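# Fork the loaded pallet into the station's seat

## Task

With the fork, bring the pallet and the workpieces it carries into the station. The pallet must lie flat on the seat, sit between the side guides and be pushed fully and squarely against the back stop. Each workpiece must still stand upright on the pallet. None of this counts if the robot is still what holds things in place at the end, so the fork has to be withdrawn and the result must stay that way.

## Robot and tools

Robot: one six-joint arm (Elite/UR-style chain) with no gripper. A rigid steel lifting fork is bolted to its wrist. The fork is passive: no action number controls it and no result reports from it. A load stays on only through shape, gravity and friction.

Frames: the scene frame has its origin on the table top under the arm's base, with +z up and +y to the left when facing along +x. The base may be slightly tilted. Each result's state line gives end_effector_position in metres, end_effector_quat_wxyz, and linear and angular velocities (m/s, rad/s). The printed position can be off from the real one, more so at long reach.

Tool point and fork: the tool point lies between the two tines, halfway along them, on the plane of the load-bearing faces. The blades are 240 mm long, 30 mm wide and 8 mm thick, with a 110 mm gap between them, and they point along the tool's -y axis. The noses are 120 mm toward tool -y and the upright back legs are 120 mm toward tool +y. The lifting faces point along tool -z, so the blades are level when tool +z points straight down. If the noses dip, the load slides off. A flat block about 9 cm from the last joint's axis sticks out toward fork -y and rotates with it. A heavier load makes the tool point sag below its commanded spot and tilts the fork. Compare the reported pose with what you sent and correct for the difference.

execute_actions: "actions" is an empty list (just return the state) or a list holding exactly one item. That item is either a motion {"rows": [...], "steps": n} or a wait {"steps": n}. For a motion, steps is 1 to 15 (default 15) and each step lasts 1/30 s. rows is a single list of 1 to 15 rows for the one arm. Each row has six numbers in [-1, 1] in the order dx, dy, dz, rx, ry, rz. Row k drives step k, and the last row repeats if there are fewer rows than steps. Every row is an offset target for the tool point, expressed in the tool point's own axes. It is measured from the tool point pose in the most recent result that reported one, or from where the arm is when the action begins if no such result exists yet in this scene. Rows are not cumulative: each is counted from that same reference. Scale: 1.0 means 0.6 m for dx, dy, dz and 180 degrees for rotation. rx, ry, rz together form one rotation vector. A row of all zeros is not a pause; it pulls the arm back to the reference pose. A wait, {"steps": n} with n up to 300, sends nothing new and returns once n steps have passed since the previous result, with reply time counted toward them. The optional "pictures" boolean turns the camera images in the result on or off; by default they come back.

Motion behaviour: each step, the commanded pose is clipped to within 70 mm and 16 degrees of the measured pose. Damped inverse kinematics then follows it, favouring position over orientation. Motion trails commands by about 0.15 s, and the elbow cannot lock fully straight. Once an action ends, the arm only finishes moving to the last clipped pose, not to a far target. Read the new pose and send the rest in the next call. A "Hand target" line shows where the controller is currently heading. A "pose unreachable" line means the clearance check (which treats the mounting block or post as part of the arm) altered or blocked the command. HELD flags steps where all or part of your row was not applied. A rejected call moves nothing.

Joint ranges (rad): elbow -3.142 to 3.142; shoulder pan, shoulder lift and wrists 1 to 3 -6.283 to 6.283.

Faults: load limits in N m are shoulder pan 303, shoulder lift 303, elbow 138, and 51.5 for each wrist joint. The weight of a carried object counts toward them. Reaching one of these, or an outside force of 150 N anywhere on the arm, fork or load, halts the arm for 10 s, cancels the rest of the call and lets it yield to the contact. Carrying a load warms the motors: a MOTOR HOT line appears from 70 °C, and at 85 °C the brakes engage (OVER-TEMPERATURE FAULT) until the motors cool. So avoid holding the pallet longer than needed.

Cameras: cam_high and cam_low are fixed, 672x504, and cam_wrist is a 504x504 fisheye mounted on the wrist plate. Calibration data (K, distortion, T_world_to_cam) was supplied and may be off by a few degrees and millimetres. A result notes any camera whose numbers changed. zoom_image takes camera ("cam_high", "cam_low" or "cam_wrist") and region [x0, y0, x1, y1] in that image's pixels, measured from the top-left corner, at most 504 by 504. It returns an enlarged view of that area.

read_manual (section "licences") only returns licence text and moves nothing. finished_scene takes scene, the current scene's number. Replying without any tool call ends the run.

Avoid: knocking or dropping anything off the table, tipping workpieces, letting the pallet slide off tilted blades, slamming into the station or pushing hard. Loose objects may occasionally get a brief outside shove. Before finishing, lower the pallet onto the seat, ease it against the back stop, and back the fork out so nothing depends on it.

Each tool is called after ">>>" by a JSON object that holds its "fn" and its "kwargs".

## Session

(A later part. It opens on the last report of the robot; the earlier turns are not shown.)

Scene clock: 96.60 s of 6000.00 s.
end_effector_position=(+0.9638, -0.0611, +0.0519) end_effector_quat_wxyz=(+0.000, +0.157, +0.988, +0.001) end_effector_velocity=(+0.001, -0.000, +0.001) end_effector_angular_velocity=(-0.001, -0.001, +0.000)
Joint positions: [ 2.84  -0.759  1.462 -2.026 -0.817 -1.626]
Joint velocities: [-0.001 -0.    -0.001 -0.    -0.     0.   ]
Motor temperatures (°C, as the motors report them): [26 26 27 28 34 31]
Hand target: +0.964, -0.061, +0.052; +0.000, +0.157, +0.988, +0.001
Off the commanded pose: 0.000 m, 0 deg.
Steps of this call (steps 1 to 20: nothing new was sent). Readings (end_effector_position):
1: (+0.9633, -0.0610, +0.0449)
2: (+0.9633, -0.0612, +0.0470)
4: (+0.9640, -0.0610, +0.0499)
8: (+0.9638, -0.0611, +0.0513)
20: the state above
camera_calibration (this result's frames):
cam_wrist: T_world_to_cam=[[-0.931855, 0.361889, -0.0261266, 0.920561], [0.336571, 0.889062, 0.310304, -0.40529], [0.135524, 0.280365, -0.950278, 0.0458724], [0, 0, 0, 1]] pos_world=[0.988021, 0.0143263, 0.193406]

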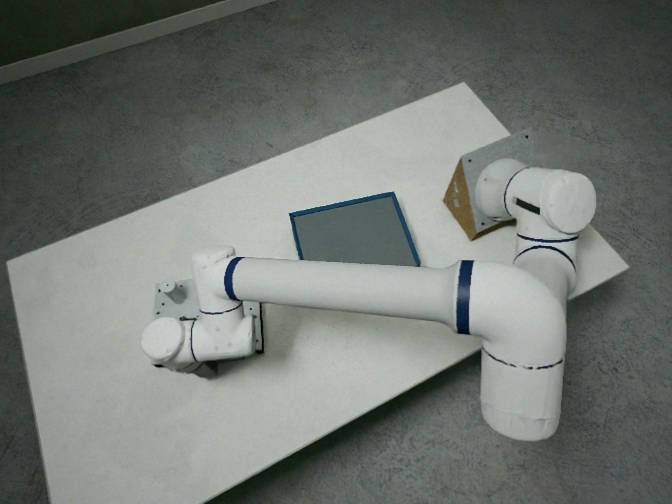

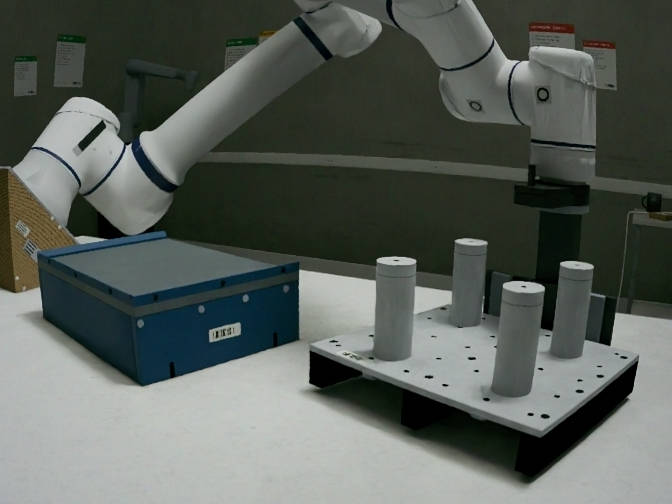

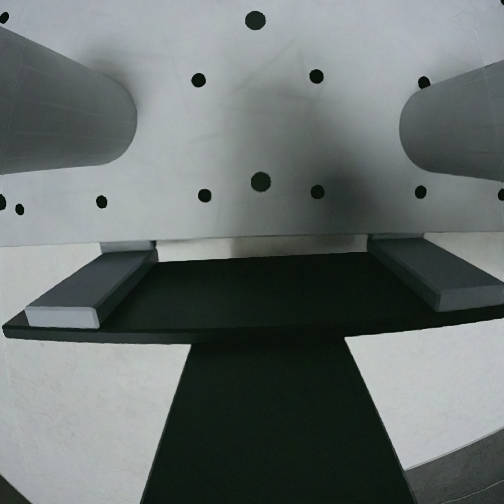

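>>> {"fn": "execute_actions", "kwargs": {"actions": [{"rows":[[0,0,-0.003,0,0,0],[0,0,-0.008,0,0,0],[0,0,-0.016,0,0,0],[0,0,-0.028,0,0,0],[0,0,-0.043,0,0,0],[0,0,-0.06,0,0,0],[0,0,-0.08,0,0,0],[0,0,-0.1,0,0,0],[0,0,-0.12,0,0,0],[0,0,-0.14,0,0,0],[0,0,-0.157,0,0,0],[0,0,-0.172,0,0,0],[0,0,-0.184,0,0,0],[0,0,-0.194,0,0,0],[0,0,-0.2,0,0,0]]}], "pictures": false}}

>>> {"fn": "execute_actions", "kwargs": {"actions": [{"steps":15}], "pictures": false}}

>>> {"fn": "execute_actions", "kwargs": {"actions": [{"rows":[[0.002,0,0,0,0,0],[0.004,-0.001,0,0,0,0],[0.008,-0.002,0,0,0,0],[0.013,-0.004,0,0,0,0],[0.019,-0.005,0,0,0,0],[0.026,-0.007,0,0,0,-0.001],[0.034,-0.01,0,0,0,-0.002],[0.043,-0.012,0,0,0,-0.002],[0.053,-0.015,0,0,0,-0.003],[0.063,-0.018,0,0,0,-0.003],[0.073,-0.021,0,0,0,-0.004],[0.083,-0.023,0,0,0,-0.004],[0.093,-0.026,0,0,0,-0.005],[0.103,-0.029,0,0,0,-0.005],[0.113,-0.032,0,0,0,-0.006]]}], "pictures": false}}

>>> {"fn": "execute_actions", "kwargs": {"actions": [{"rows":[[0.05,-0.014,0,0,0,-0.002],[0.06,-0.017,0,0,0,-0.003],[0.07,-0.019,0,0,0,-0.003],[0.08,-0.022,0,0,0,-0.004],[0.09,-0.025,0,0,0,-0.004],[0.1,-0.028,0,0,0,-0.005],[0.11,-0.03,0,0,0,-0.005],[0.12,-0.033,0,0,0,-0.006],[0.13,-0.036,0,0,0,-0.006],[0.14,-0.038,0,0,0,-0.007],[0.15,-0.041,0,0,0,-0.007],[0.16,-0.044,0,0,0,-0.008],[0.17,-0.046,0,0,0,-0.008],[0.18,-0.049,0,0,0,-0.009],[0.19,-0.052,0,0,0,-0.009]]}], "pictures": false}}

>>> {"fn": "execute_actions", "kwargs": {"actions": [{"rows":[[0.05,-0.014,0,0,0,-0.002],[0.06,-0.017,0,0,0,-0.003],[0.07,-0.019,0,0,0,-0.003],[0.08,-0.022,0,0,0,-0.004],[0.09,-0.025,0,0,0,-0.004],[0.1,-0.028,0,0,0,-0.005],[0.11,-0.03,0,0,0,-0.005],[0.12,-0.033,0,0,0,-0.006],[0.13,-0.036,0,0,0,-0.006],[0.14,-0.038,0,0,0,-0.007],[0.15,-0.041,0,0,0,-0.007],[0.16,-0.044,0,0,0,-0.008],[0.17,-0.046,0,0,0,-0.008],[0.18,-0.049,0,0,0,-0.009],[0.19,-0.052,0,0,0,-0.009]]}], "pictures": false}}

>>> {"fn": "execute_actions", "kwargs": {"actions": [{"rows":[[0.05,-0.012,0,0,0,-0.002],[0.06,-0.014,0,0,0,-0.003],[0.07,-0.016,0,0,0,-0.003],[0.08,-0.018,0,0,0,-0.004],[0.09,-0.02,0,0,0,-0.004],[0.1,-0.022,0,0,0,-0.005],[0.11,-0.024,0,0,0,-0.005],[0.12,-0.026,0,0,0,-0.006],[0.13,-0.028,0,0,0,-0.006],[0.14,-0.03,0,0,0,-0.007],[0.15,-0.032,0,0,0,-0.007],[0.16,-0.034,0,0,0,-0.008],[0.17,-0.036,0,0,0,-0.008],[0.18,-0.038,0,0,0,-0.009],[0.19,-0.04,0,0,0,-0.009]]}], "pictures": false}}

>>> {"fn": "execute_actions", "kwargs": {"actions": [{"rows":[[0.05,-0.012,0,0,0,-0.002],[0.06,-0.014,0,0,0,-0.003],[0.07,-0.016,0,0,0,-0.003],[0.08,-0.018,0,0,0,-0.004],[0.09,-0.02,0,0,0,-0.004],[0.1,-0.022,0,0,0,-0.005],[0.11,-0.024,0,0,0,-0.005],[0.119,-0.026,0,0,0,-0.006],[0.127,-0.027,0,0,0,-0.006],[0.134,-0.028,0,0,0,-0.007],[0.14,-0.029,0,0,0,-0.007],[0.145,-0.03,0,0,0,-0.008],[0.149,-0.03,0,0,0,-0.008],[0.152,-0.03,0,0,0,-0.009],[0.154,-0.03,0,0,0,-0.009]]}], "pictures": false}}

>>> {"fn": "execute_actions", "kwargs": {"actions": [{"steps":15}]}}

Scene clock: 132.10 s of 6000.00 s.
end_effector_position=(+0.9640, -0.0612, +0.1496) end_effector_quat_wxyz=(+0.001, +0.158, +0.988, +0.000) end_effector_velocity=(-0.003, +0.000, +0.225) end_effector_angular_velocity=(+0.004, +0.007, -0.001)
Joint positions: [ 2.774 -0.822  1.419 -1.865 -0.835 -1.71 ]
Joint velocities: [-0.151 -0.123 -0.138  0.402 -0.045 -0.201]
Motor temperatures (°C, as the motors report them): [26 26 27 28 34 31]
Hand target: +0.964, -0.061, +0.171; +0.001, +0.158, +0.988, +0.001
Off the commanded pose: 0.022 m, 0 deg.
Steps of this call (steps 1 to 90: nothing new was sent; then 32.00 s passed at rest; steps 91 to 105: all 15 steps of this action). Readings (end_effector_position):
91: (+0.9638, -0.0611, +0.0519)
92: (+0.9638, -0.0611, +0.0523)
94: (+0.9636, -0.0612, +0.0559)
98: (+0.9639, -0.0612, +0.0804)
105: the state above

Scene clock: 132.60 s of 6000.00 s.
end_effector_position=(+0.9635, -0.0611, +0.1713) end_effector_quat_wxyz=(+0.001, +0.158, +0.988, +0.001) end_effector_velocity=(-0.000, +0.002, -0.001) end_effector_angular_velocity=(+0.001, +0.002, +0.001)
Joint positions: [ 2.759 -0.833  1.405 -1.825 -0.839 -1.73 ]
Joint velocities: [ 0.002 -0.001 -0.     0.003 -0.    -0.001]
Motor temperatures (°C, as the motors report them): [26 26 27 28 34 31]
Hand target: +0.964, -0.061, +0.171; +0.001, +0.158, +0.988, +0.001
Off the commanded pose: 0.001 m, 0 deg.
Steps of this call (steps 1 to 15: nothing new was sent). Readings (end_effector_position):
1: (+0.9639, -0.0612, +0.1565)
2: (+0.9640, -0.0612, +0.1615)
4: (+0.9635, -0.0611, +0.1665)
8: (+0.9635, -0.0611, +0.1702)
15: the state above

Scene clock: 133.10 s of 6000.00 s.
end_effector_position=(+0.9132, -0.0590, +0.1707) end_effector_quat_wxyz=(-0.000, +0.152, +0.988, +0.001) end_effector_velocity=(-0.177, +0.007, -0.000) end_effector_angular_velocity=(+0.000, +0.001, +0.041)
Joint positions: [ 2.743 -0.905  1.532 -1.864 -0.845 -1.764]
Joint velocities: [-0.062 -0.249  0.432 -0.129 -0.021 -0.121]
Motor temperatures (°C, as the motors report them): [26 26 27 28 34 31]
Hand target: +0.894, -0.058, +0.170; -0.000, +0.149, +0.989, +0.001
Off the commanded pose: 0.020 m, 0 deg.
Steps of this call (steps 1 to 15: all 15 steps of this action). Readings (end_effector_position):
1: (+0.9635, -0.0611, +0.1713)
2: (+0.9633, -0.0609, +0.1714)
4: (+0.9615, -0.0608, +0.1714)
8: (+0.9506, -0.0605, +0.1711)
15: the state above

Scene clock: 133.60 s of 6000.00 s.
end_effector_position=(+0.8158, -0.0555, +0.1699) end_effector_quat_wxyz=(-0.001, +0.140, +0.990, +0.001) end_effector_velocity=(-0.184, +0.008, -0.001) end_effector_angular_velocity=(+0.001, -0.002, +0.052)
Joint positions: [ 2.705 -1.037  1.756 -1.922 -0.858 -1.836]
Joint velocities: [-0.08  -0.25   0.405 -0.093 -0.027 -0.15 ]
Motor temperatures (°C, as the motors report them): [26 26 27 28 34 31]
Hand target: +0.796, -0.055, +0.170; -0.001, +0.138, +0.990, +0.001
Off the commanded pose: 0.021 m, 0 deg.
Steps of this call (steps 1 to 15: all 15 steps of this action). Readings (end_effector_position):
1: (+0.9071, -0.0589, +0.1706)
2: (+0.9000, -0.0587, +0.1705)
4: (+0.8854, -0.0583, +0.1700)
8: (+0.8596, -0.0574, +0.1700)
15: the state above

Scene clock: 134.10 s of 6000.00 s.
end_effector_position=(+0.7184, -0.0541, +0.1691) end_effector_quat_wxyz=(-0.001, +0.129, +0.992, +0.001) end_effector_velocity=(-0.183, +0.003, +0.000) end_effector_angular_velocity=(+0.000, -0.003, +0.052)
Joint positions: [ 2.655 -1.165  1.958 -1.957 -0.877 -1.92 ]
Joint velocities: [-0.108 -0.245  0.369 -0.044 -0.041 -0.179]
Motor temperatures (°C, as the motors report them): [26 26 27 28 34 31]
Hand target: +0.698, -0.054, +0.169; -0.001, +0.127, +0.992, +0.001
Off the commanded pose: 0.021 m, 0 deg.
Steps of this call (steps 1 to 15: all 15 steps of this action). Readings (end_effector_position):
1: (+0.8095, -0.0553, +0.1699)
2: (+0.8025, -0.0552, +0.1698)
4: (+0.7879, -0.0553, +0.1692)
8: (+0.7622, -0.0550, +0.1692)
15: the state above

Scene clock: 134.60 s of 6000.00 s.
end_effector_position=(+0.6227, -0.0497, +0.1683) end_effector_quat_wxyz=(-0.002, +0.117, +0.993, +0.001) end_effector_velocity=(-0.182, +0.012, -0.001) end_effector_angular_velocity=(+0.002, +0.003, +0.047)
Joint positions: [ 2.595 -1.297  2.142 -1.964 -0.902 -2.014]
Joint velocities: [-0.129 -0.263  0.336  0.023 -0.056 -0.198]
Motor temperatures (°C, as the motors report them): [26 26 27 28 34 31]
Hand target: +0.603, -0.048, +0.168; -0.002, +0.115, +0.993, +0.001
Off the commanded pose: 0.021 m, 0 deg.
Steps of this call (steps 1 to 15: all 15 steps of this action). Readings (end_effector_position):
1: (+0.7122, -0.0540, +0.1691)
2: (+0.7052, -0.0540, +0.1690)
4: (+0.6909, -0.0535, +0.1683)
8: (+0.6656, -0.0522, +0.1684)
15: the state above

Scene clock: 135.10 s of 6000.00 s.
end_effector_position=(+0.5371, -0.0468, +0.1678) end_effector_quat_wxyz=(-0.002, +0.106, +0.994, +0.001) end_effector_velocity=(-0.083, +0.012, +0.004) end_effector_angular_velocity=(+0.000, -0.004, +0.057)
Joint positions: [ 2.523 -1.424  2.295 -1.941 -0.936 -2.118]
Joint velocities: [-0.081 -0.157  0.15   0.056 -0.036 -0.143]
Motor temperatures (°C, as the motors report them): [26 26 27 28 34 31]
Hand target: +0.529, -0.046, +0.168; -0.002, +0.103, +0.995, +0.001
Off the commanded pose: 0.009 m, 0 deg.
Steps of this call (steps 1 to 15: all 15 steps of this action). Readings (end_effector_position):
1: (+0.6165, -0.0493, +0.1683)
2: (+0.6096, -0.0494, +0.1681)
4: (+0.5953, -0.0495, +0.1673)
8: (+0.5701, -0.0489, +0.1673)
15: the state above

Scene clock: 135.60 s of 6000.00 s.
end_effector_position=(+0.5290, -0.0457, +0.1681) end_effector_quat_wxyz=(-0.002, +0.103, +0.995, +0.001) end_effector_velocity=(-0.001, +0.000, -0.000) end_effector_angular_velocity=(+0.001, +0.000, -0.001)
Joint positions: [ 2.515 -1.439  2.31  -1.935 -0.939 -2.131]
Joint velocities: [-0.001 -0.001  0.001  0.002 -0.    -0.001]
Motor temperatures (°C, as the motors report them): [26 26 27 28 34 31]
Hand target: +0.529, -0.046, +0.168; -0.002, +0.103, +0.995, +0.001
Off the commanded pose: 0.001 m, 0 deg.
Steps of this call (steps 1 to 15: nothing new was sent). Readings (end_effector_position):
1: (+0.5346, -0.0465, +0.1679)
2: (+0.5328, -0.0462, +0.1680)
4: (+0.5308, -0.0459, +0.1681)
8: (+0.5294, -0.0457, +0.1681)
15: the state above
camera_calibration (this result's frames):
cam_wrist: T_world_to_cam=[[-0.965865, 0.258038, -0.0228359, 0.525483], [0.238482, 0.92015, 0.310565, -0.2555], [0.10115, 0.294518, -0.950278, 0.229739], [0, 0, 0, 1]] pos_world=[0.545239, 0.0318421, 0.309665]

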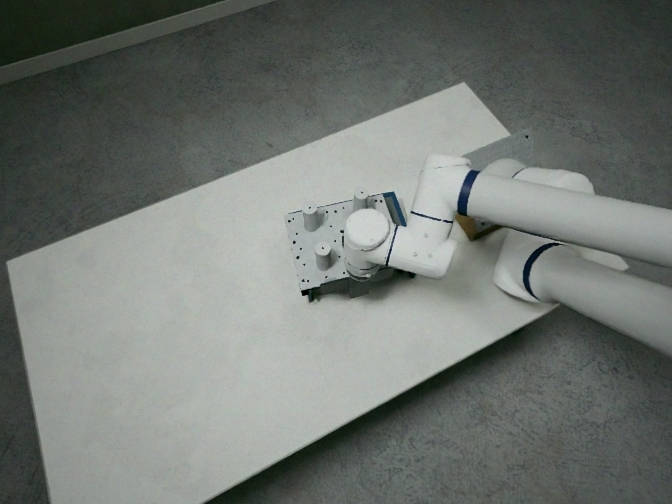

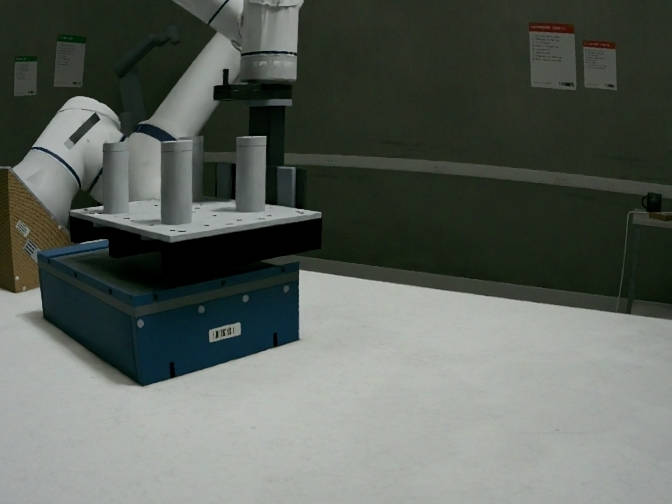

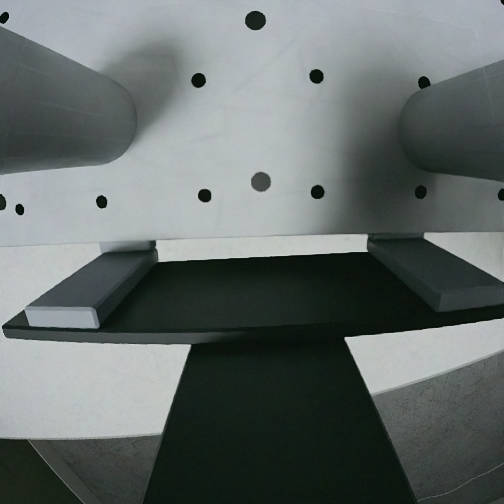

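>>> {"fn": "execute_actions", "kwargs": {"actions": [{"rows":[[0.002,0,0,0,0,0],[0.005,0.001,0,0,0,0],[0.01,0.002,0.001,0,0,0],[0.016,0.003,0.002,0,0,0],[0.022,0.004,0.003,0,0,-0.001],[0.029,0.005,0.005,0,0,-0.001],[0.036,0.006,0.007,0,0,-0.002],[0.043,0.007,0.009,0,0,-0.002],[0.05,0.008,0.011,0,-0.001,-0.003],[0.056,0.009,0.012,0,-0.001,-0.003],[0.061,0.01,0.013,0,-0.001,-0.004],[0.065,0.01,0.014,0,-0.001,-0.004],[0.068,0.01,0.015,0,-0.001,-0.004],[0.07,0.01,0.015,0,-0.001,-0.004]]}], "pictures": false}}

>>> {"fn": "execute_actions", "kwargs": {"actions": [{"steps":15}]}}

>>> {"fn": "zoom_image", "kwargs": {"camera": "cam_high", "region": [270, 170, 450, 320]}}

>>> {"fn": "zoom_image", "kwargs": {"camera": "cam_low", "region": [20, 180, 340, 340]}}

Scene clock: 147.10 s of 6000.00 s.
end_effector_position=(+0.4942, -0.0328, +0.1599) end_effector_quat_wxyz=(-0.000, +0.098, +0.995, +0.001) end_effector_velocity=(-0.060, +0.017, -0.012) end_effector_angular_velocity=(+0.002, -0.003, +0.010)
Joint positions: [ 2.499 -1.507  2.378 -1.928 -0.946 -2.158]
Joint velocities: [-0.038 -0.113  0.109  0.027 -0.015 -0.05 ]
Motor temperatures (°C, as the motors report them): [26 26 27 28 34 31]
Hand target: +0.489, -0.031, +0.159; -0.000, +0.097, +0.995, +0.001
Off the commanded pose: 0.005 m, 0 deg.
Steps of this call (steps 1 to 90: nothing new was sent; then 8.00 s passed at rest; steps 91 to 105: all 15 steps of this action). Readings (end_effector_position):
91: (+0.5289, -0.0457, +0.1681)
92: (+0.5287, -0.0456, +0.1682)
94: (+0.5266, -0.0447, +0.1680)
98: (+0.5160, -0.0406, +0.1656)
105: the state above

Scene clock: 147.60 s of 6000.00 s.
end_effector_position=(+0.4893, -0.0312, +0.1591) end_effector_quat_wxyz=(-0.000, +0.097, +0.995, +0.001) end_effector_velocity=(-0.000, +0.001, -0.001) end_effector_angular_velocity=(+0.000, +0.001, +0.001)
Joint positions: [ 2.496 -1.517  2.387 -1.926 -0.947 -2.163]
Joint velocities: [ 0.001 -0.     0.001  0.     0.     0.   ]
Motor temperatures (°C, as the motors report them): [26 26 27 28 34 31]
Hand target: +0.489, -0.031, +0.159; -0.000, +0.097, +0.995, +0.001
Off the commanded pose: 0.000 m, 0 deg.
Steps of this call (steps 1 to 15: nothing new was sent). Readings (end_effector_position):
1: (+0.4925, -0.0323, +0.1596)
2: (+0.4915, -0.0319, +0.1595)
4: (+0.4904, -0.0316, +0.1594)
8: (+0.4895, -0.0313, +0.1591)
15: the state above
camera_calibration (this result's frames):
cam_wrist: T_world_to_cam=[[-0.968934, 0.245958, -0.0259302, 0.484784], [0.22604, 0.923227, 0.310739, -0.250342], [0.100368, 0.295224, -0.950142, 0.221289], [0, 0, 0, 1]] pos_world=[0.5041, 0.0465563, 0.300617]

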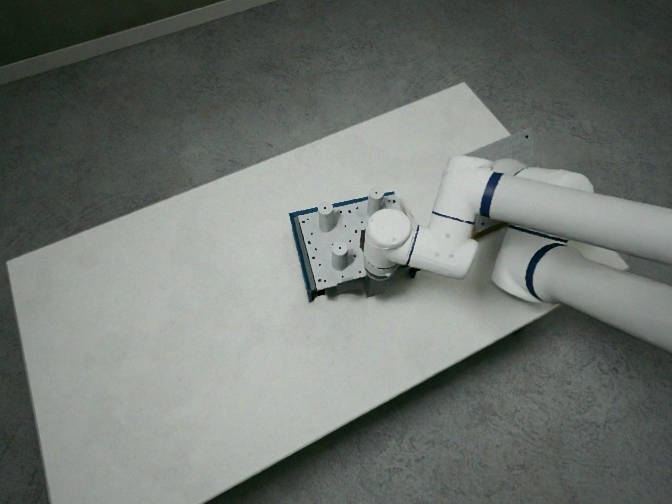

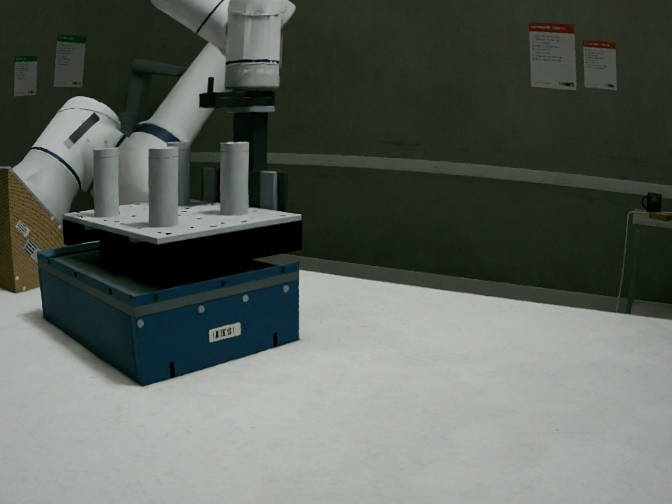

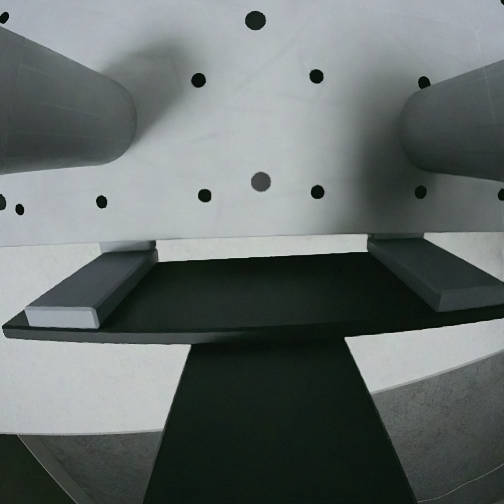

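Region (270, 170, 450, 320) of cam_high's 672x504 image, scaled by 2.800, with more detail than that image has.

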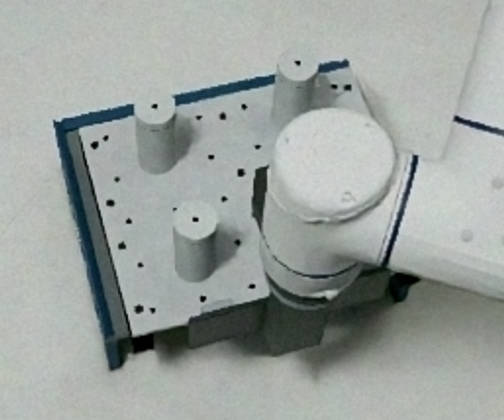

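Region (20, 180, 340, 340) of cam_low's 672x504 image, scaled by 1.575, with more detail than that image has.

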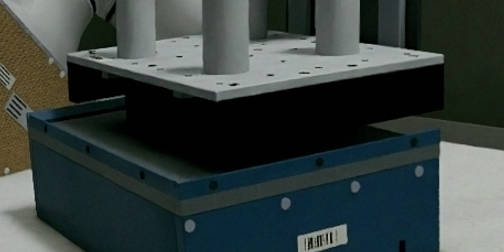

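>>> {"fn": "execute_actions", "kwargs": {"actions": [{"rows":[[0,0,0.002,0,0,0],[0.001,0,0.004,0,0,0],[0.001,0,0.006,0,0,0],[0.002,0,0.008,0,0,0],[0.002,0,0.01,0,0,0],[0.003,0,0.012,0,0,0],[0.003,0,0.014,0,0,0],[0.003,0,0.016,0,0,0],[0.003,0,0.018,0,0,0],[0.003,0,0.02,0,0,0],[0.003,0,0.022,0,0,0],[0.003,0,0.024,0,0,0]]}], "pictures": false}}

>>> {"fn": "execute_actions", "kwargs": {"actions": [{"steps":12}]}}

>>> {"fn": "zoom_image", "kwargs": {"camera": "cam_high", "region": [270, 170, 450, 320]}}

>>> {"fn": "zoom_image", "kwargs": {"camera": "cam_low", "region": [20, 180, 340, 340]}}

Scene clock: 163.93 s of 6000.00 s.
end_effector_position=(+0.4874, -0.0308, +0.1459) end_effector_quat_wxyz=(-0.000, +0.097, +0.995, +0.001) end_effector_velocity=(+0.001, -0.001, -0.013) end_effector_angular_velocity=(-0.001, -0.002, +0.000)
Joint positions: [ 2.51  -1.505  2.402 -1.961 -0.94  -2.148]
Joint velocities: [ 0.016  0.016  0.012 -0.041  0.008  0.018]
Motor temperatures (°C, as the motors report them): [26 26 27 28 34 31]
Hand target: +0.487, -0.031, +0.145; -0.000, +0.097, +0.995, +0.001
Off the commanded pose: 0.001 m, 0 deg.
Steps of this call (steps 1 to 90: nothing new was sent; then 12.83 s passed at rest; steps 91 to 105: all 15 steps of this action). Readings (end_effector_position):
91: (+0.4892, -0.0312, +0.1591)
92: (+0.4892, -0.0312, +0.1589)
94: (+0.4889, -0.0312, +0.1576)
98: (+0.4879, -0.0310, +0.1533)
105: the state above

Scene clock: 164.33 s of 6000.00 s.
end_effector_position=(+0.4875, -0.0309, +0.1447) end_effector_quat_wxyz=(-0.000, +0.097, +0.995, +0.001) end_effector_velocity=(-0.001, -0.001, -0.001) end_effector_angular_velocity=(-0.000, -0.001, -0.001)
Joint positions: [ 2.511 -1.504  2.404 -1.964 -0.94  -2.146]
Joint velocities: [-0.001  0.     0.002 -0.002 -0.     0.   ]
Motor temperatures (°C, as the motors report them): [26 26 27 28 34 31]
Hand target: +0.487, -0.031, +0.145; -0.000, +0.097, +0.995, +0.001
Off the commanded pose: 0.000 m, 0 deg.
Steps of this call (steps 1 to 12: nothing new was sent). Readings (end_effector_position):
1: (+0.4875, -0.0309, +0.1455)
2: (+0.4875, -0.0309, +0.1453)
4: (+0.4875, -0.0309, +0.1450)
8: (+0.4875, -0.0309, +0.1448)
12: the state above
camera_calibration (this result's frames):
cam_wrist: T_world_to_cam=[[-0.968933, 0.245962, -0.0259025, 0.482606], [0.226053, 0.92323, 0.310718, -0.245811], [0.100339, 0.29521, -0.950149, 0.207727], [0, 0, 0, 1]] pos_world=[0.502336, 0.046915, 0.28625]

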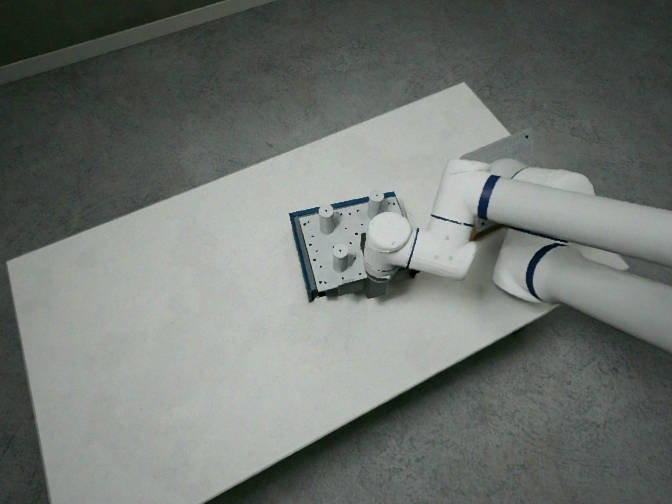

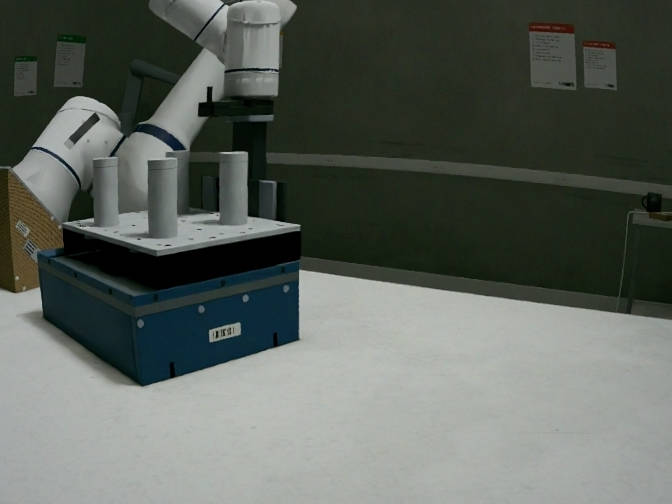

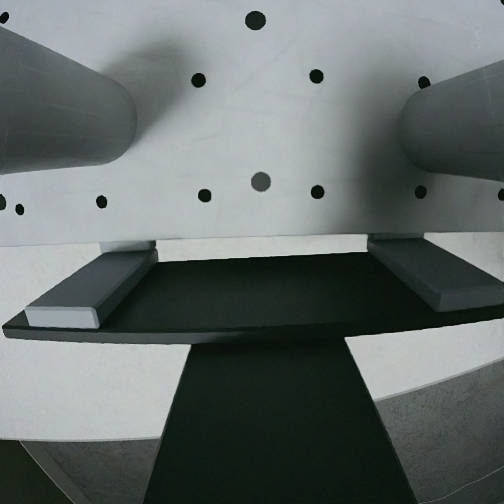

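Region (270, 170, 450, 320) of cam_high's 672x504 image, scaled by 2.800, with more detail than that image has.

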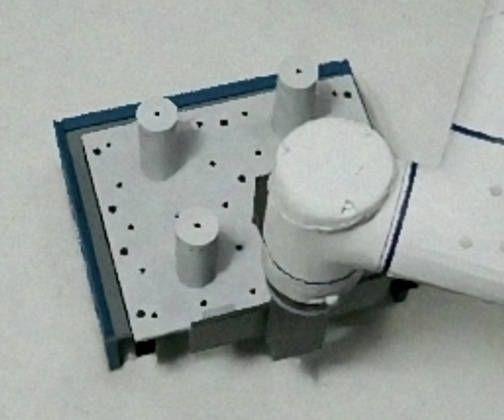

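Region (20, 180, 340, 340) of cam_low's 672x504 image, scaled by 1.575, with more detail than that image has.

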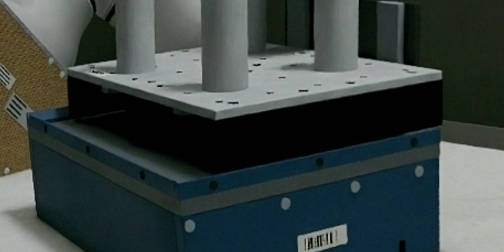

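>>> {"fn": "execute_actions", "kwargs": {"actions": [{"rows":[[-0.001,0,0,0,0,0],[-0.002,0,0.001,0,0,0],[-0.003,0,0.002,0,0,0],[-0.004,0,0.003,0,0,0],[-0.004,0,0.005,0,0,0],[-0.004,0,0.007,0,0,0],[-0.004,0,0.009,0,0,0],[-0.004,0,0.011,0,0,0],[-0.004,0,0.013,0,0,0],[-0.004,0,0.015,0,0,0],[-0.004,0,0.017,0,0,0],[-0.004,0,0.019,0,0,0],[-0.004,0,0.021,0,0,0],[-0.004,0,0.023,0,0,0]]}], "pictures": false}}

>>> {"fn": "execute_actions", "kwargs": {"actions": [{"steps":12}]}}

>>> {"fn": "zoom_image", "kwargs": {"camera": "cam_high", "region": [270, 170, 450, 320]}}

>>> {"fn": "zoom_image", "kwargs": {"camera": "cam_low", "region": [20, 180, 340, 340]}}

Scene clock: 173.10 s of 6000.00 s.
end_effector_position=(+0.4899, -0.0314, +0.1338) end_effector_quat_wxyz=(-0.000, +0.097, +0.995, +0.001) end_effector_velocity=(-0.003, +0.001, -0.034) end_effector_angular_velocity=(+0.005, +0.002, -0.004)
Joint positions: [ 2.526 -1.487  2.41  -1.998 -0.932 -2.13 ]
Joint velocities: [ 0.037  0.039  0.031 -0.088  0.02   0.041]
Motor temperatures (°C, as the motors report them): [26 26 27 28 34 31]
Hand target: +0.490, -0.031, +0.131; -0.000, +0.097, +0.995, +0.001
Off the commanded pose: 0.003 m, 0 deg.
Steps of this call (steps 1 to 90: nothing new was sent; then 5.27 s passed at rest; steps 91 to 105: all 15 steps of this action). Readings (end_effector_position):
91: (+0.4875, -0.0309, +0.1447)
92: (+0.4875, -0.0309, +0.1445)
94: (+0.4881, -0.0310, +0.1440)
98: (+0.4898, -0.0313, +0.1417)
105: the state above

Scene clock: 173.50 s of 6000.00 s.
end_effector_position=(+0.4898, -0.0313, +0.1310) end_effector_quat_wxyz=(-0.000, +0.097, +0.995, +0.001) end_effector_velocity=(-0.000, -0.000, -0.000) end_effector_angular_velocity=(+0.000, -0.000, -0.001)
Joint positions: [ 2.53  -1.483  2.412 -2.006 -0.931 -2.126]
Joint velocities: [-0.001  0.     0.001 -0.     0.     0.001]
Motor temperatures (°C, as the motors report them): [26 26 27 28 34 31]
Hand target: +0.490, -0.031, +0.131; -0.000, +0.097, +0.995, +0.001
Off the commanded pose: 0.000 m, 0 deg.
Steps of this call (steps 1 to 12: nothing new was sent). Readings (end_effector_position):
1: (+0.4898, -0.0313, +0.1329)
2: (+0.4898, -0.0313, +0.1323)
4: (+0.4898, -0.0313, +0.1316)
8: (+0.4898, -0.0313, +0.1311)
12: the state above
camera_calibration (this result's frames):
cam_wrist: T_world_to_cam=[[-0.968939, 0.245948, -0.0258285, 0.484591], [0.22606, 0.923222, 0.310738, -0.241678], [0.100271, 0.295247, -0.950145, 0.194633], [0, 0, 0, 1]] pos_world=[0.504657, 0.0464735, 0.272545]

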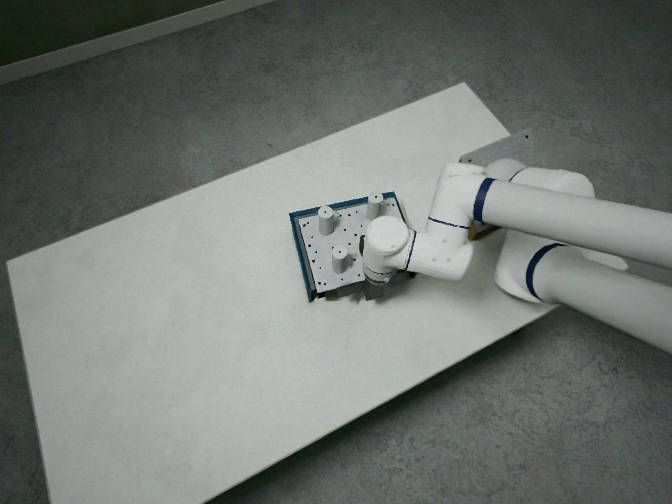

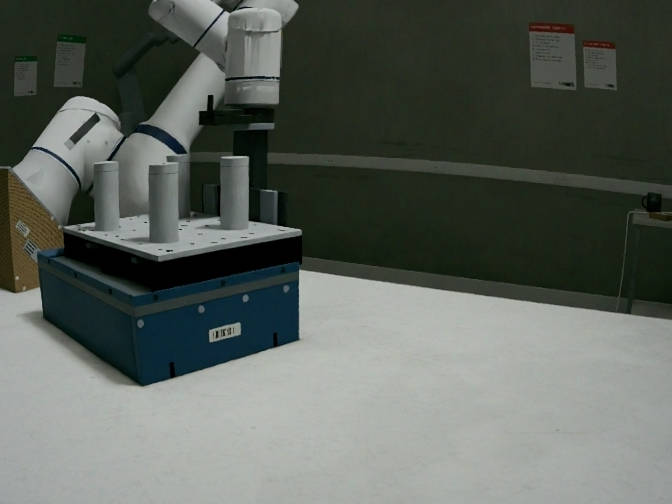

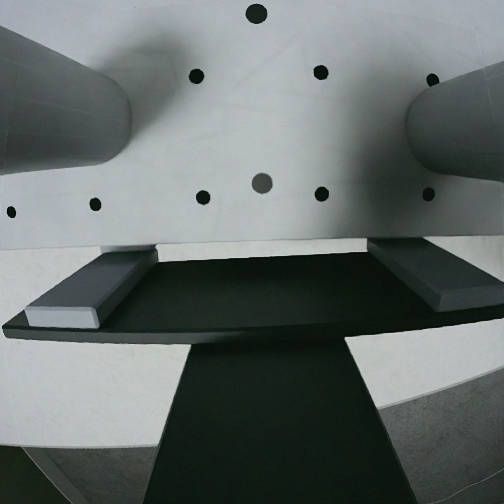

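Region (270, 170, 450, 320) of cam_high's 672x504 image, scaled by 2.800, with more detail than that image has.

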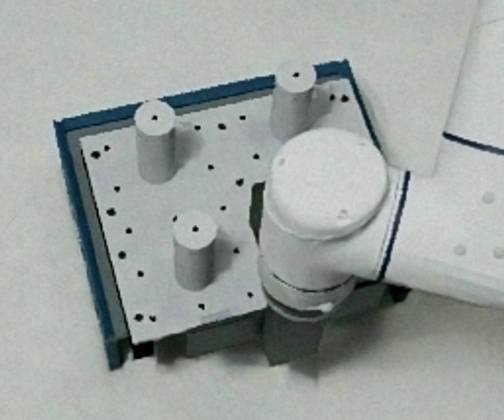

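Region (20, 180, 340, 340) of cam_low's 672x504 image, scaled by 1.575, with more detail than that image has.

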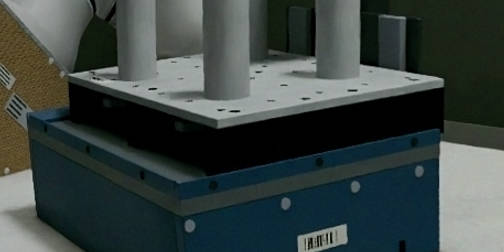

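>>> {"fn": "execute_actions", "kwargs": {"actions": [{"rows":[[0,-0.003,0,0,0,0],[0,-0.006,0,0,0,0],[0,-0.009,0,0,0,0],[0,-0.012,0,0,0,0],[0,-0.016,0,0,0,0],[0,-0.02,0,0,0,0],[0,-0.024,0,0,0,0],[0,-0.028,0,0,0,0],[0,-0.032,0,0,0,0],[0,-0.036,0,0,0,0],[0,-0.04,0,0,0,0],[0,-0.044,0,0,0,0],[0,-0.047,0,0,0,0],[0,-0.05,0,0,0,0],[0,-0.052,0,0,0,0]]}], "pictures": false}}

>>> {"fn": "execute_actions", "kwargs": {"actions": [{"steps":15}]}}

>>> {"fn": "zoom_image", "kwargs": {"camera": "cam_low", "region": [20, 200, 240, 320]}}

Scene clock: 184.90 s of 6000.00 s.
end_effector_position=(+0.4849, -0.0560, +0.1310) end_effector_quat_wxyz=(-0.000, +0.097, +0.995, +0.001) end_effector_velocity=(-0.011, -0.057, -0.000) end_effector_angular_velocity=(+0.000, +0.001, -0.001)
Joint positions: [ 2.495 -1.452  2.42  -2.023 -0.947 -2.164]
Joint velocities: [-0.078  0.077  0.016 -0.043 -0.038 -0.083]
Motor temperatures (°C, as the motors report them): [26 26 27 28 34 31]
Hand target: +0.484, -0.062, +0.131; -0.000, +0.097, +0.995, +0.001
Off the commanded pose: 0.006 m, 0 deg.
Steps of this call (steps 1 to 90: nothing new was sent; then 7.90 s passed at rest; steps 91 to 105: all 15 steps of this action). Readings (end_effector_position):
91: (+0.4898, -0.0313, +0.1309)
92: (+0.4898, -0.0316, +0.1309)
94: (+0.4893, -0.0337, +0.1309)
98: (+0.4878, -0.0407, +0.1309)
105: the state above

Scene clock: 185.40 s of 6000.00 s.
end_effector_position=(+0.4837, -0.0616, +0.1310) end_effector_quat_wxyz=(-0.000, +0.097, +0.995, +0.001) end_effector_velocity=(+0.001, -0.001, +0.001) end_effector_angular_velocity=(-0.001, -0.001, +0.001)
Joint positions: [ 2.487 -1.444  2.422 -2.028 -0.951 -2.172]
Joint velocities: [-0.001  0.    -0.001 -0.    -0.    -0.001]
Motor temperatures (°C, as the motors report them): [26 26 27 28 34 31]
Hand target: +0.484, -0.062, +0.131; -0.000, +0.097, +0.995, +0.001
Off the commanded pose: 0.000 m, 0 deg.
Steps of this call (steps 1 to 15: nothing new was sent). Readings (end_effector_position):
1: (+0.4845, -0.0578, +0.1310)
2: (+0.4842, -0.0590, +0.1310)
4: (+0.4840, -0.0604, +0.1310)
8: (+0.4838, -0.0614, +0.1310)
15: the state above
camera_calibration (this result's frames):
cam_wrist: T_world_to_cam=[[-0.968944, 0.245927, -0.0258408, 0.486175], [0.226022, 0.923187, 0.31087, -0.212295], [0.100307, 0.295375, -0.950101, 0.204163], [0, 0, 0, 1]] pos_world=[0.49858, 0.0161198, 0.272534]

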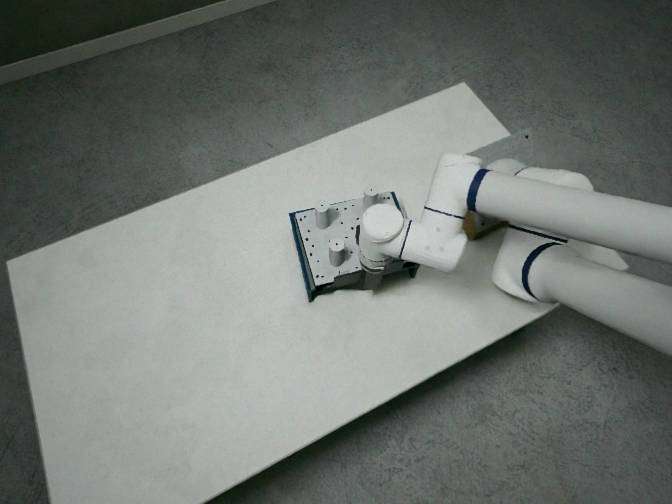

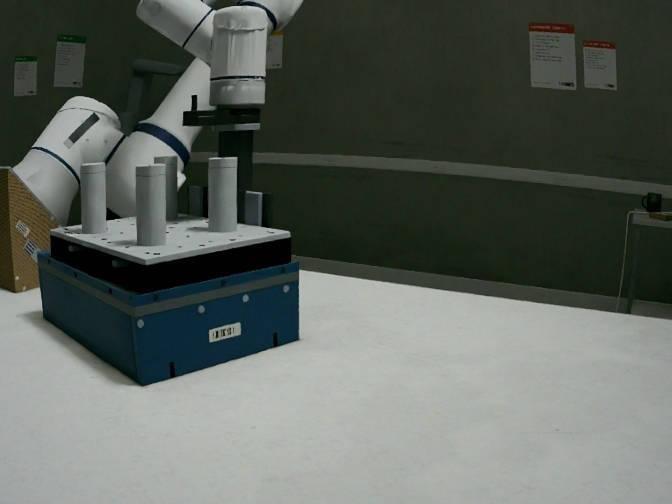

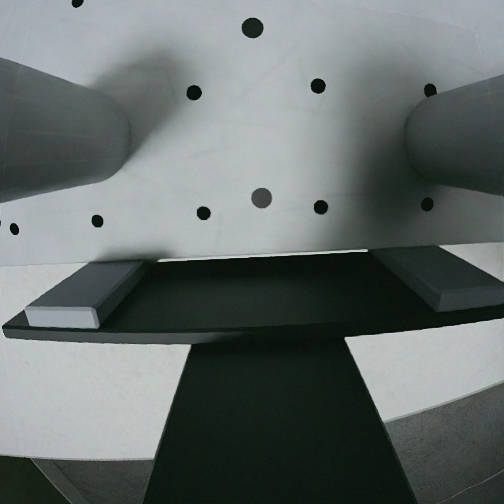

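Region (20, 200, 240, 320) of cam_low's 672x504 image, scaled by 2.291, with more detail than that image has; it fills the top 275 rows of this view, and the rest is white.

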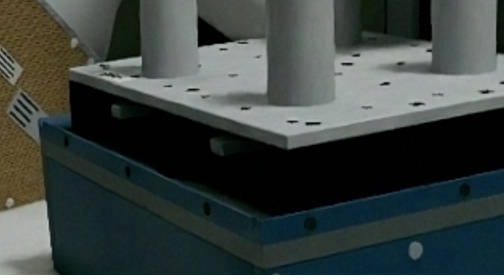

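>>> {"fn": "zoom_image", "kwargs": {"camera": "cam_high", "region": [270, 170, 450, 320]}}

Region (270, 170, 450, 320) of cam_high's 672x504 image, scaled by 2.800, with more detail than that image has.

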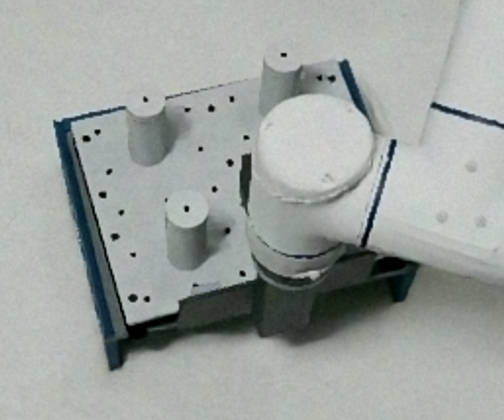

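>>> {"fn": "execute_actions", "kwargs": {"actions": [{"rows":[[0,-0.001,0,0,0,0.001],[0,-0.002,0,0,0,0.002],[0,-0.003,0,0,0,0.003],[0,-0.004,0,0,0,0.004],[0,-0.005,0,0,0,0.005],[0,-0.006,0,0,0,0.006],[0,-0.007,0,0,0,0.007],[0,-0.008,0,0,0,0.007],[0,-0.009,0,0,0,0.007],[0,-0.01,0,0,0,0.007],[0,-0.011,0,0,0,0.007],[0,-0.012,0,0,0,0.007],[0,-0.013,0,0,0,0.007],[0,-0.014,0,0,0,0.007]]}], "pictures": false}}

>>> {"fn": "execute_actions", "kwargs": {"actions": [{"steps":15}]}}

>>> {"fn": "zoom_image", "kwargs": {"camera": "cam_high", "region": [270, 170, 450, 320]}}

>>> {"fn": "zoom_image", "kwargs": {"camera": "cam_low", "region": [20, 200, 240, 320]}}

Scene clock: 203.23 s of 6000.00 s.
end_effector_position=(+0.4824, -0.0686, +0.1310) end_effector_quat_wxyz=(-0.000, +0.108, +0.994, +0.001) end_effector_velocity=(-0.002, -0.016, +0.000) end_effector_angular_velocity=(-0.001, +0.001, -0.003)
Joint positions: [ 2.481 -1.429  2.418 -2.035 -0.954 -2.157]
Joint velocities: [-0.02   0.023  0.001 -0.013 -0.011 -0.018]
Motor temperatures (°C, as the motors report them): [26 26 27 28 34 31]
Hand target: +0.482, -0.070, +0.131; -0.000, +0.108, +0.994, +0.001
Off the commanded pose: 0.001 m, 0 deg.
Steps of this call (steps 1 to 90: nothing new was sent; then 14.33 s passed at rest; steps 91 to 105: all 15 steps of this action). Readings (end_effector_position):
91: (+0.4837, -0.0617, +0.1310)
92: (+0.4836, -0.0618, +0.1309)
94: (+0.4834, -0.0625, +0.1309)
98: (+0.4831, -0.0645, +0.1309)
105: the state above

Scene clock: 203.73 s of 6000.00 s.
end_effector_position=(+0.4821, -0.0699, +0.1310) end_effector_quat_wxyz=(-0.000, +0.108, +0.994, +0.001) end_effector_velocity=(-0.000, +0.000, -0.000) end_effector_angular_velocity=(+0.001, +0.001, -0.000)
Joint positions: [ 2.479 -1.427  2.418 -2.036 -0.955 -2.159]
Joint velocities: [ 0.001  0.    -0.     0.001 -0.    -0.   ]
Motor temperatures (°C, as the motors report them): [26 26 27 28 34 31]
Hand target: +0.482, -0.070, +0.131; -0.000, +0.108, +0.994, +0.001
Off the commanded pose: 0.000 m, 0 deg.
Steps of this call (steps 1 to 15: nothing new was sent). Readings (end_effector_position):
1: (+0.4824, -0.0690, +0.1311)
2: (+0.4823, -0.0693, +0.1311)
4: (+0.4823, -0.0696, +0.1311)
8: (+0.4822, -0.0698, +0.1310)
15: the state above
camera_calibration (this result's frames):
cam_wrist: T_world_to_cam=[[-0.963313, 0.267132, -0.0258468, 0.48542], [0.246227, 0.918004, 0.310872, -0.214463], [0.106771, 0.293102, -0.9501, 0.203488], [0, 0, 0, 1]] pos_world=[0.498691, 0.0075636, 0.272551]

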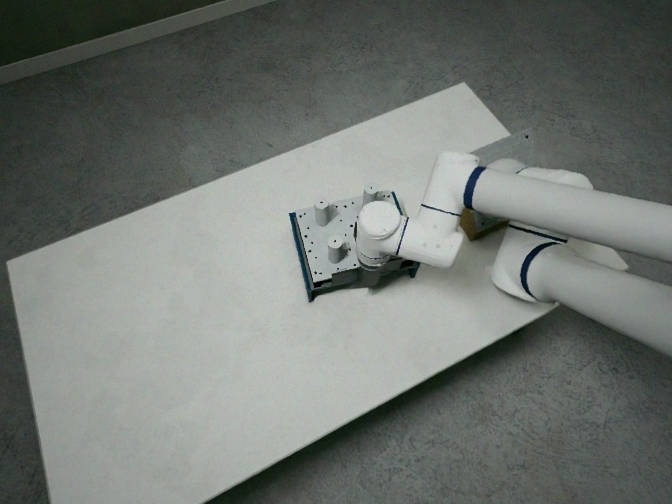

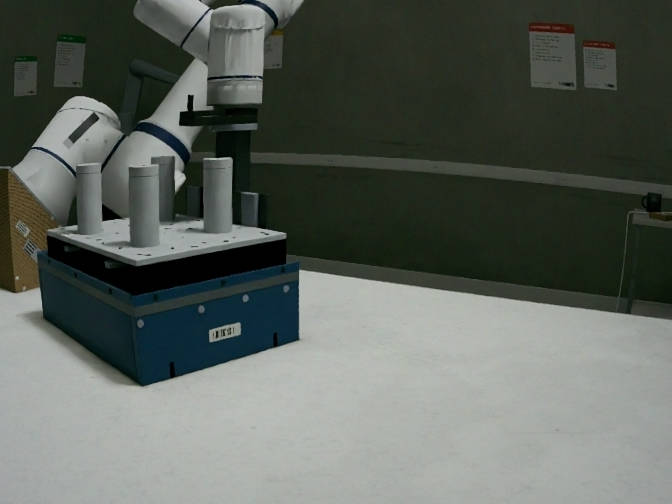

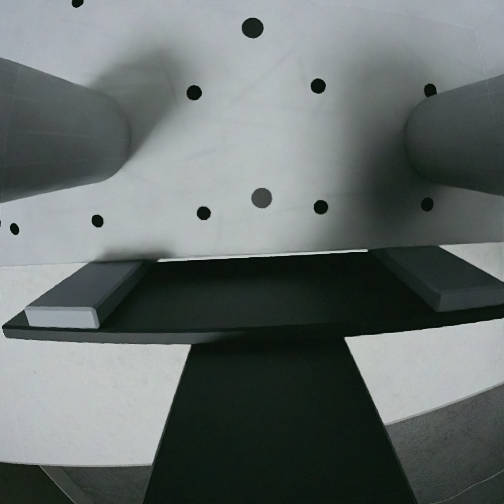

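Region (270, 170, 450, 320) of cam_high's 672x504 image, scaled by 2.800, with more detail than that image has.

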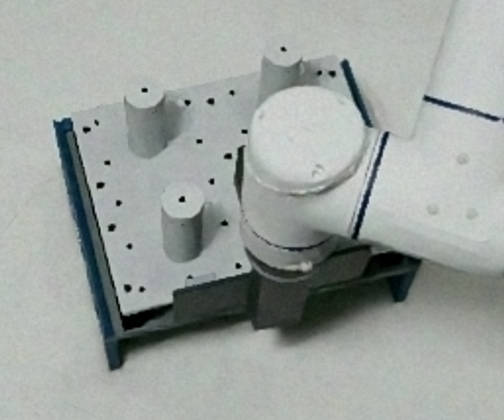

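Region (20, 200, 240, 320) of cam_low's 672x504 image, scaled by 2.291, with more detail than that image has; it fills the top 275 rows of this view, and the rest is white.

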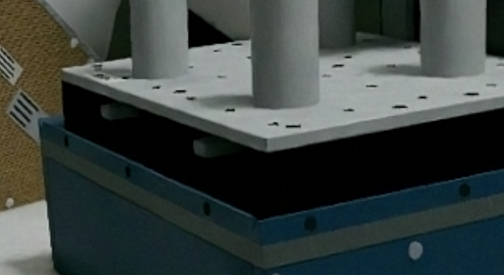

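Push a further 4 mm and watch for a stall.

>>> {"fn": "execute_actions", "kwargs": {"actions": [{"rows":[[0,-0.001,0,0,0,0],[0,-0.002,0,0,0,0],[0,-0.003,0,0,0,0],[0,-0.004,0,0,0,0],[0,-0.005,0,0,0,0],[0,-0.006,0,0,0,0],[0,-0.007,0,0,0,0]]}]}}

>>> {"fn": "zoom_image", "kwargs": {"camera": "cam_low", "region": [20, 200, 240, 320]}}

Scene clock: 211.00 s of 6000.00 s.
end_effector_position=(+0.4813, -0.0737, +0.1309) end_effector_quat_wxyz=(+0.000, +0.108, +0.994, +0.001) end_effector_velocity=(+0.000, -0.001, +0.000) end_effector_angular_velocity=(-0.002, +0.000, +0.002)
Joint positions: [ 2.474 -1.422  2.419 -2.039 -0.958 -2.164]
Joint velocities: [-0.001  0.001  0.001 -0.003 -0.002 -0.003]
Motor temperatures (°C, as the motors report them): [26 26 27 28 34 31]
Hand target: +0.481, -0.074, +0.131; -0.000, +0.108, +0.994, +0.001
Off the commanded pose: 0.000 m, 0 deg.
Steps of this call (steps 1 to 90: nothing new was sent; then 3.77 s passed at rest; steps 91 to 105: all 15 steps of this action). Readings (end_effector_position):
91: (+0.4821, -0.0699, +0.1310)
92: (+0.4821, -0.0700, +0.1310)
94: (+0.4819, -0.0707, +0.1310)
98: (+0.4815, -0.0727, +0.1310)
105: the state above
camera_calibration (this result's frames):
cam_wrist: T_world_to_cam=[[-0.963265, 0.267288, -0.0260233, 0.485692], [0.246277, 0.91785, 0.311286, -0.210829], [0.107089, 0.293442, -0.94996, 0.204505], [0, 0, 0, 1]] pos_world=[0.497872, 0.00367887, 0.272539]

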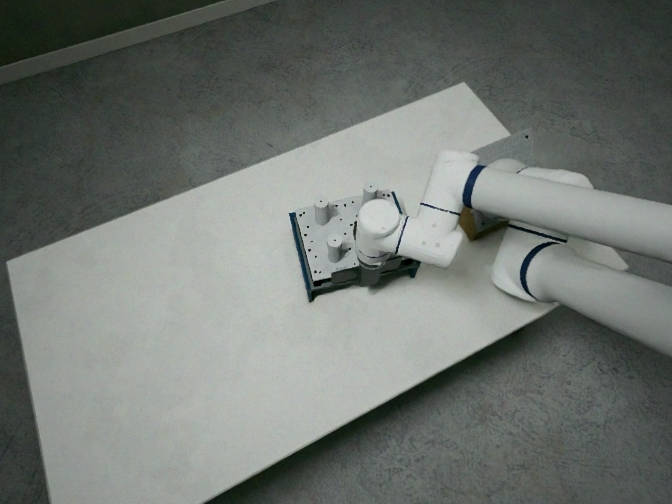

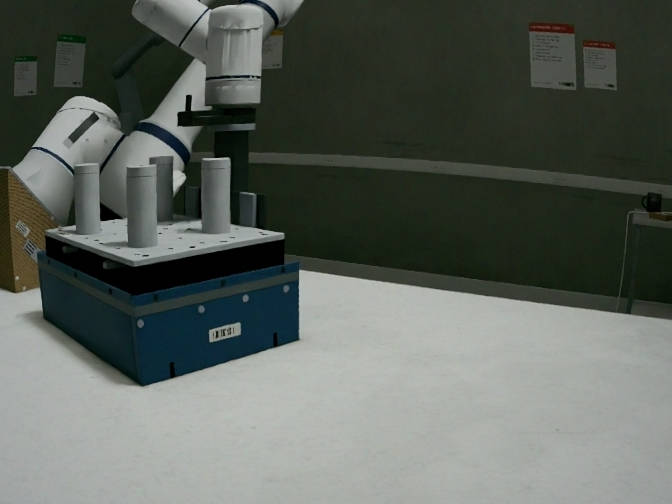

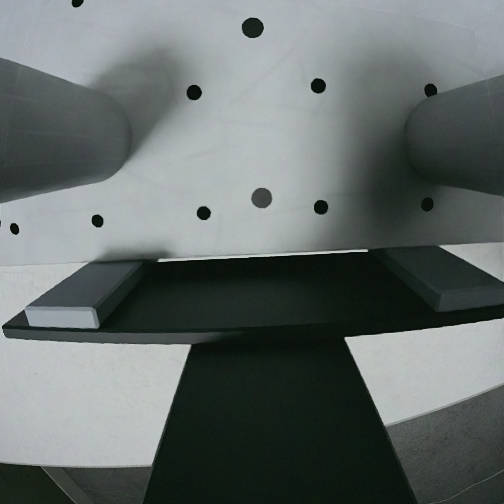

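Region (20, 200, 240, 320) of cam_low's 672x504 image, scaled by 2.291, with more detail than that image has; it fills the top 275 rows of this view, and the rest is white.

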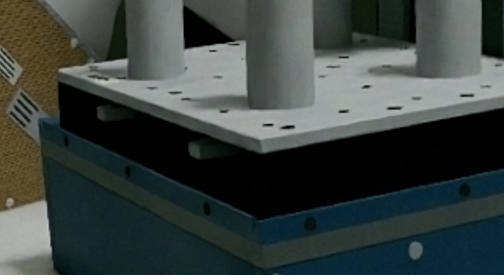

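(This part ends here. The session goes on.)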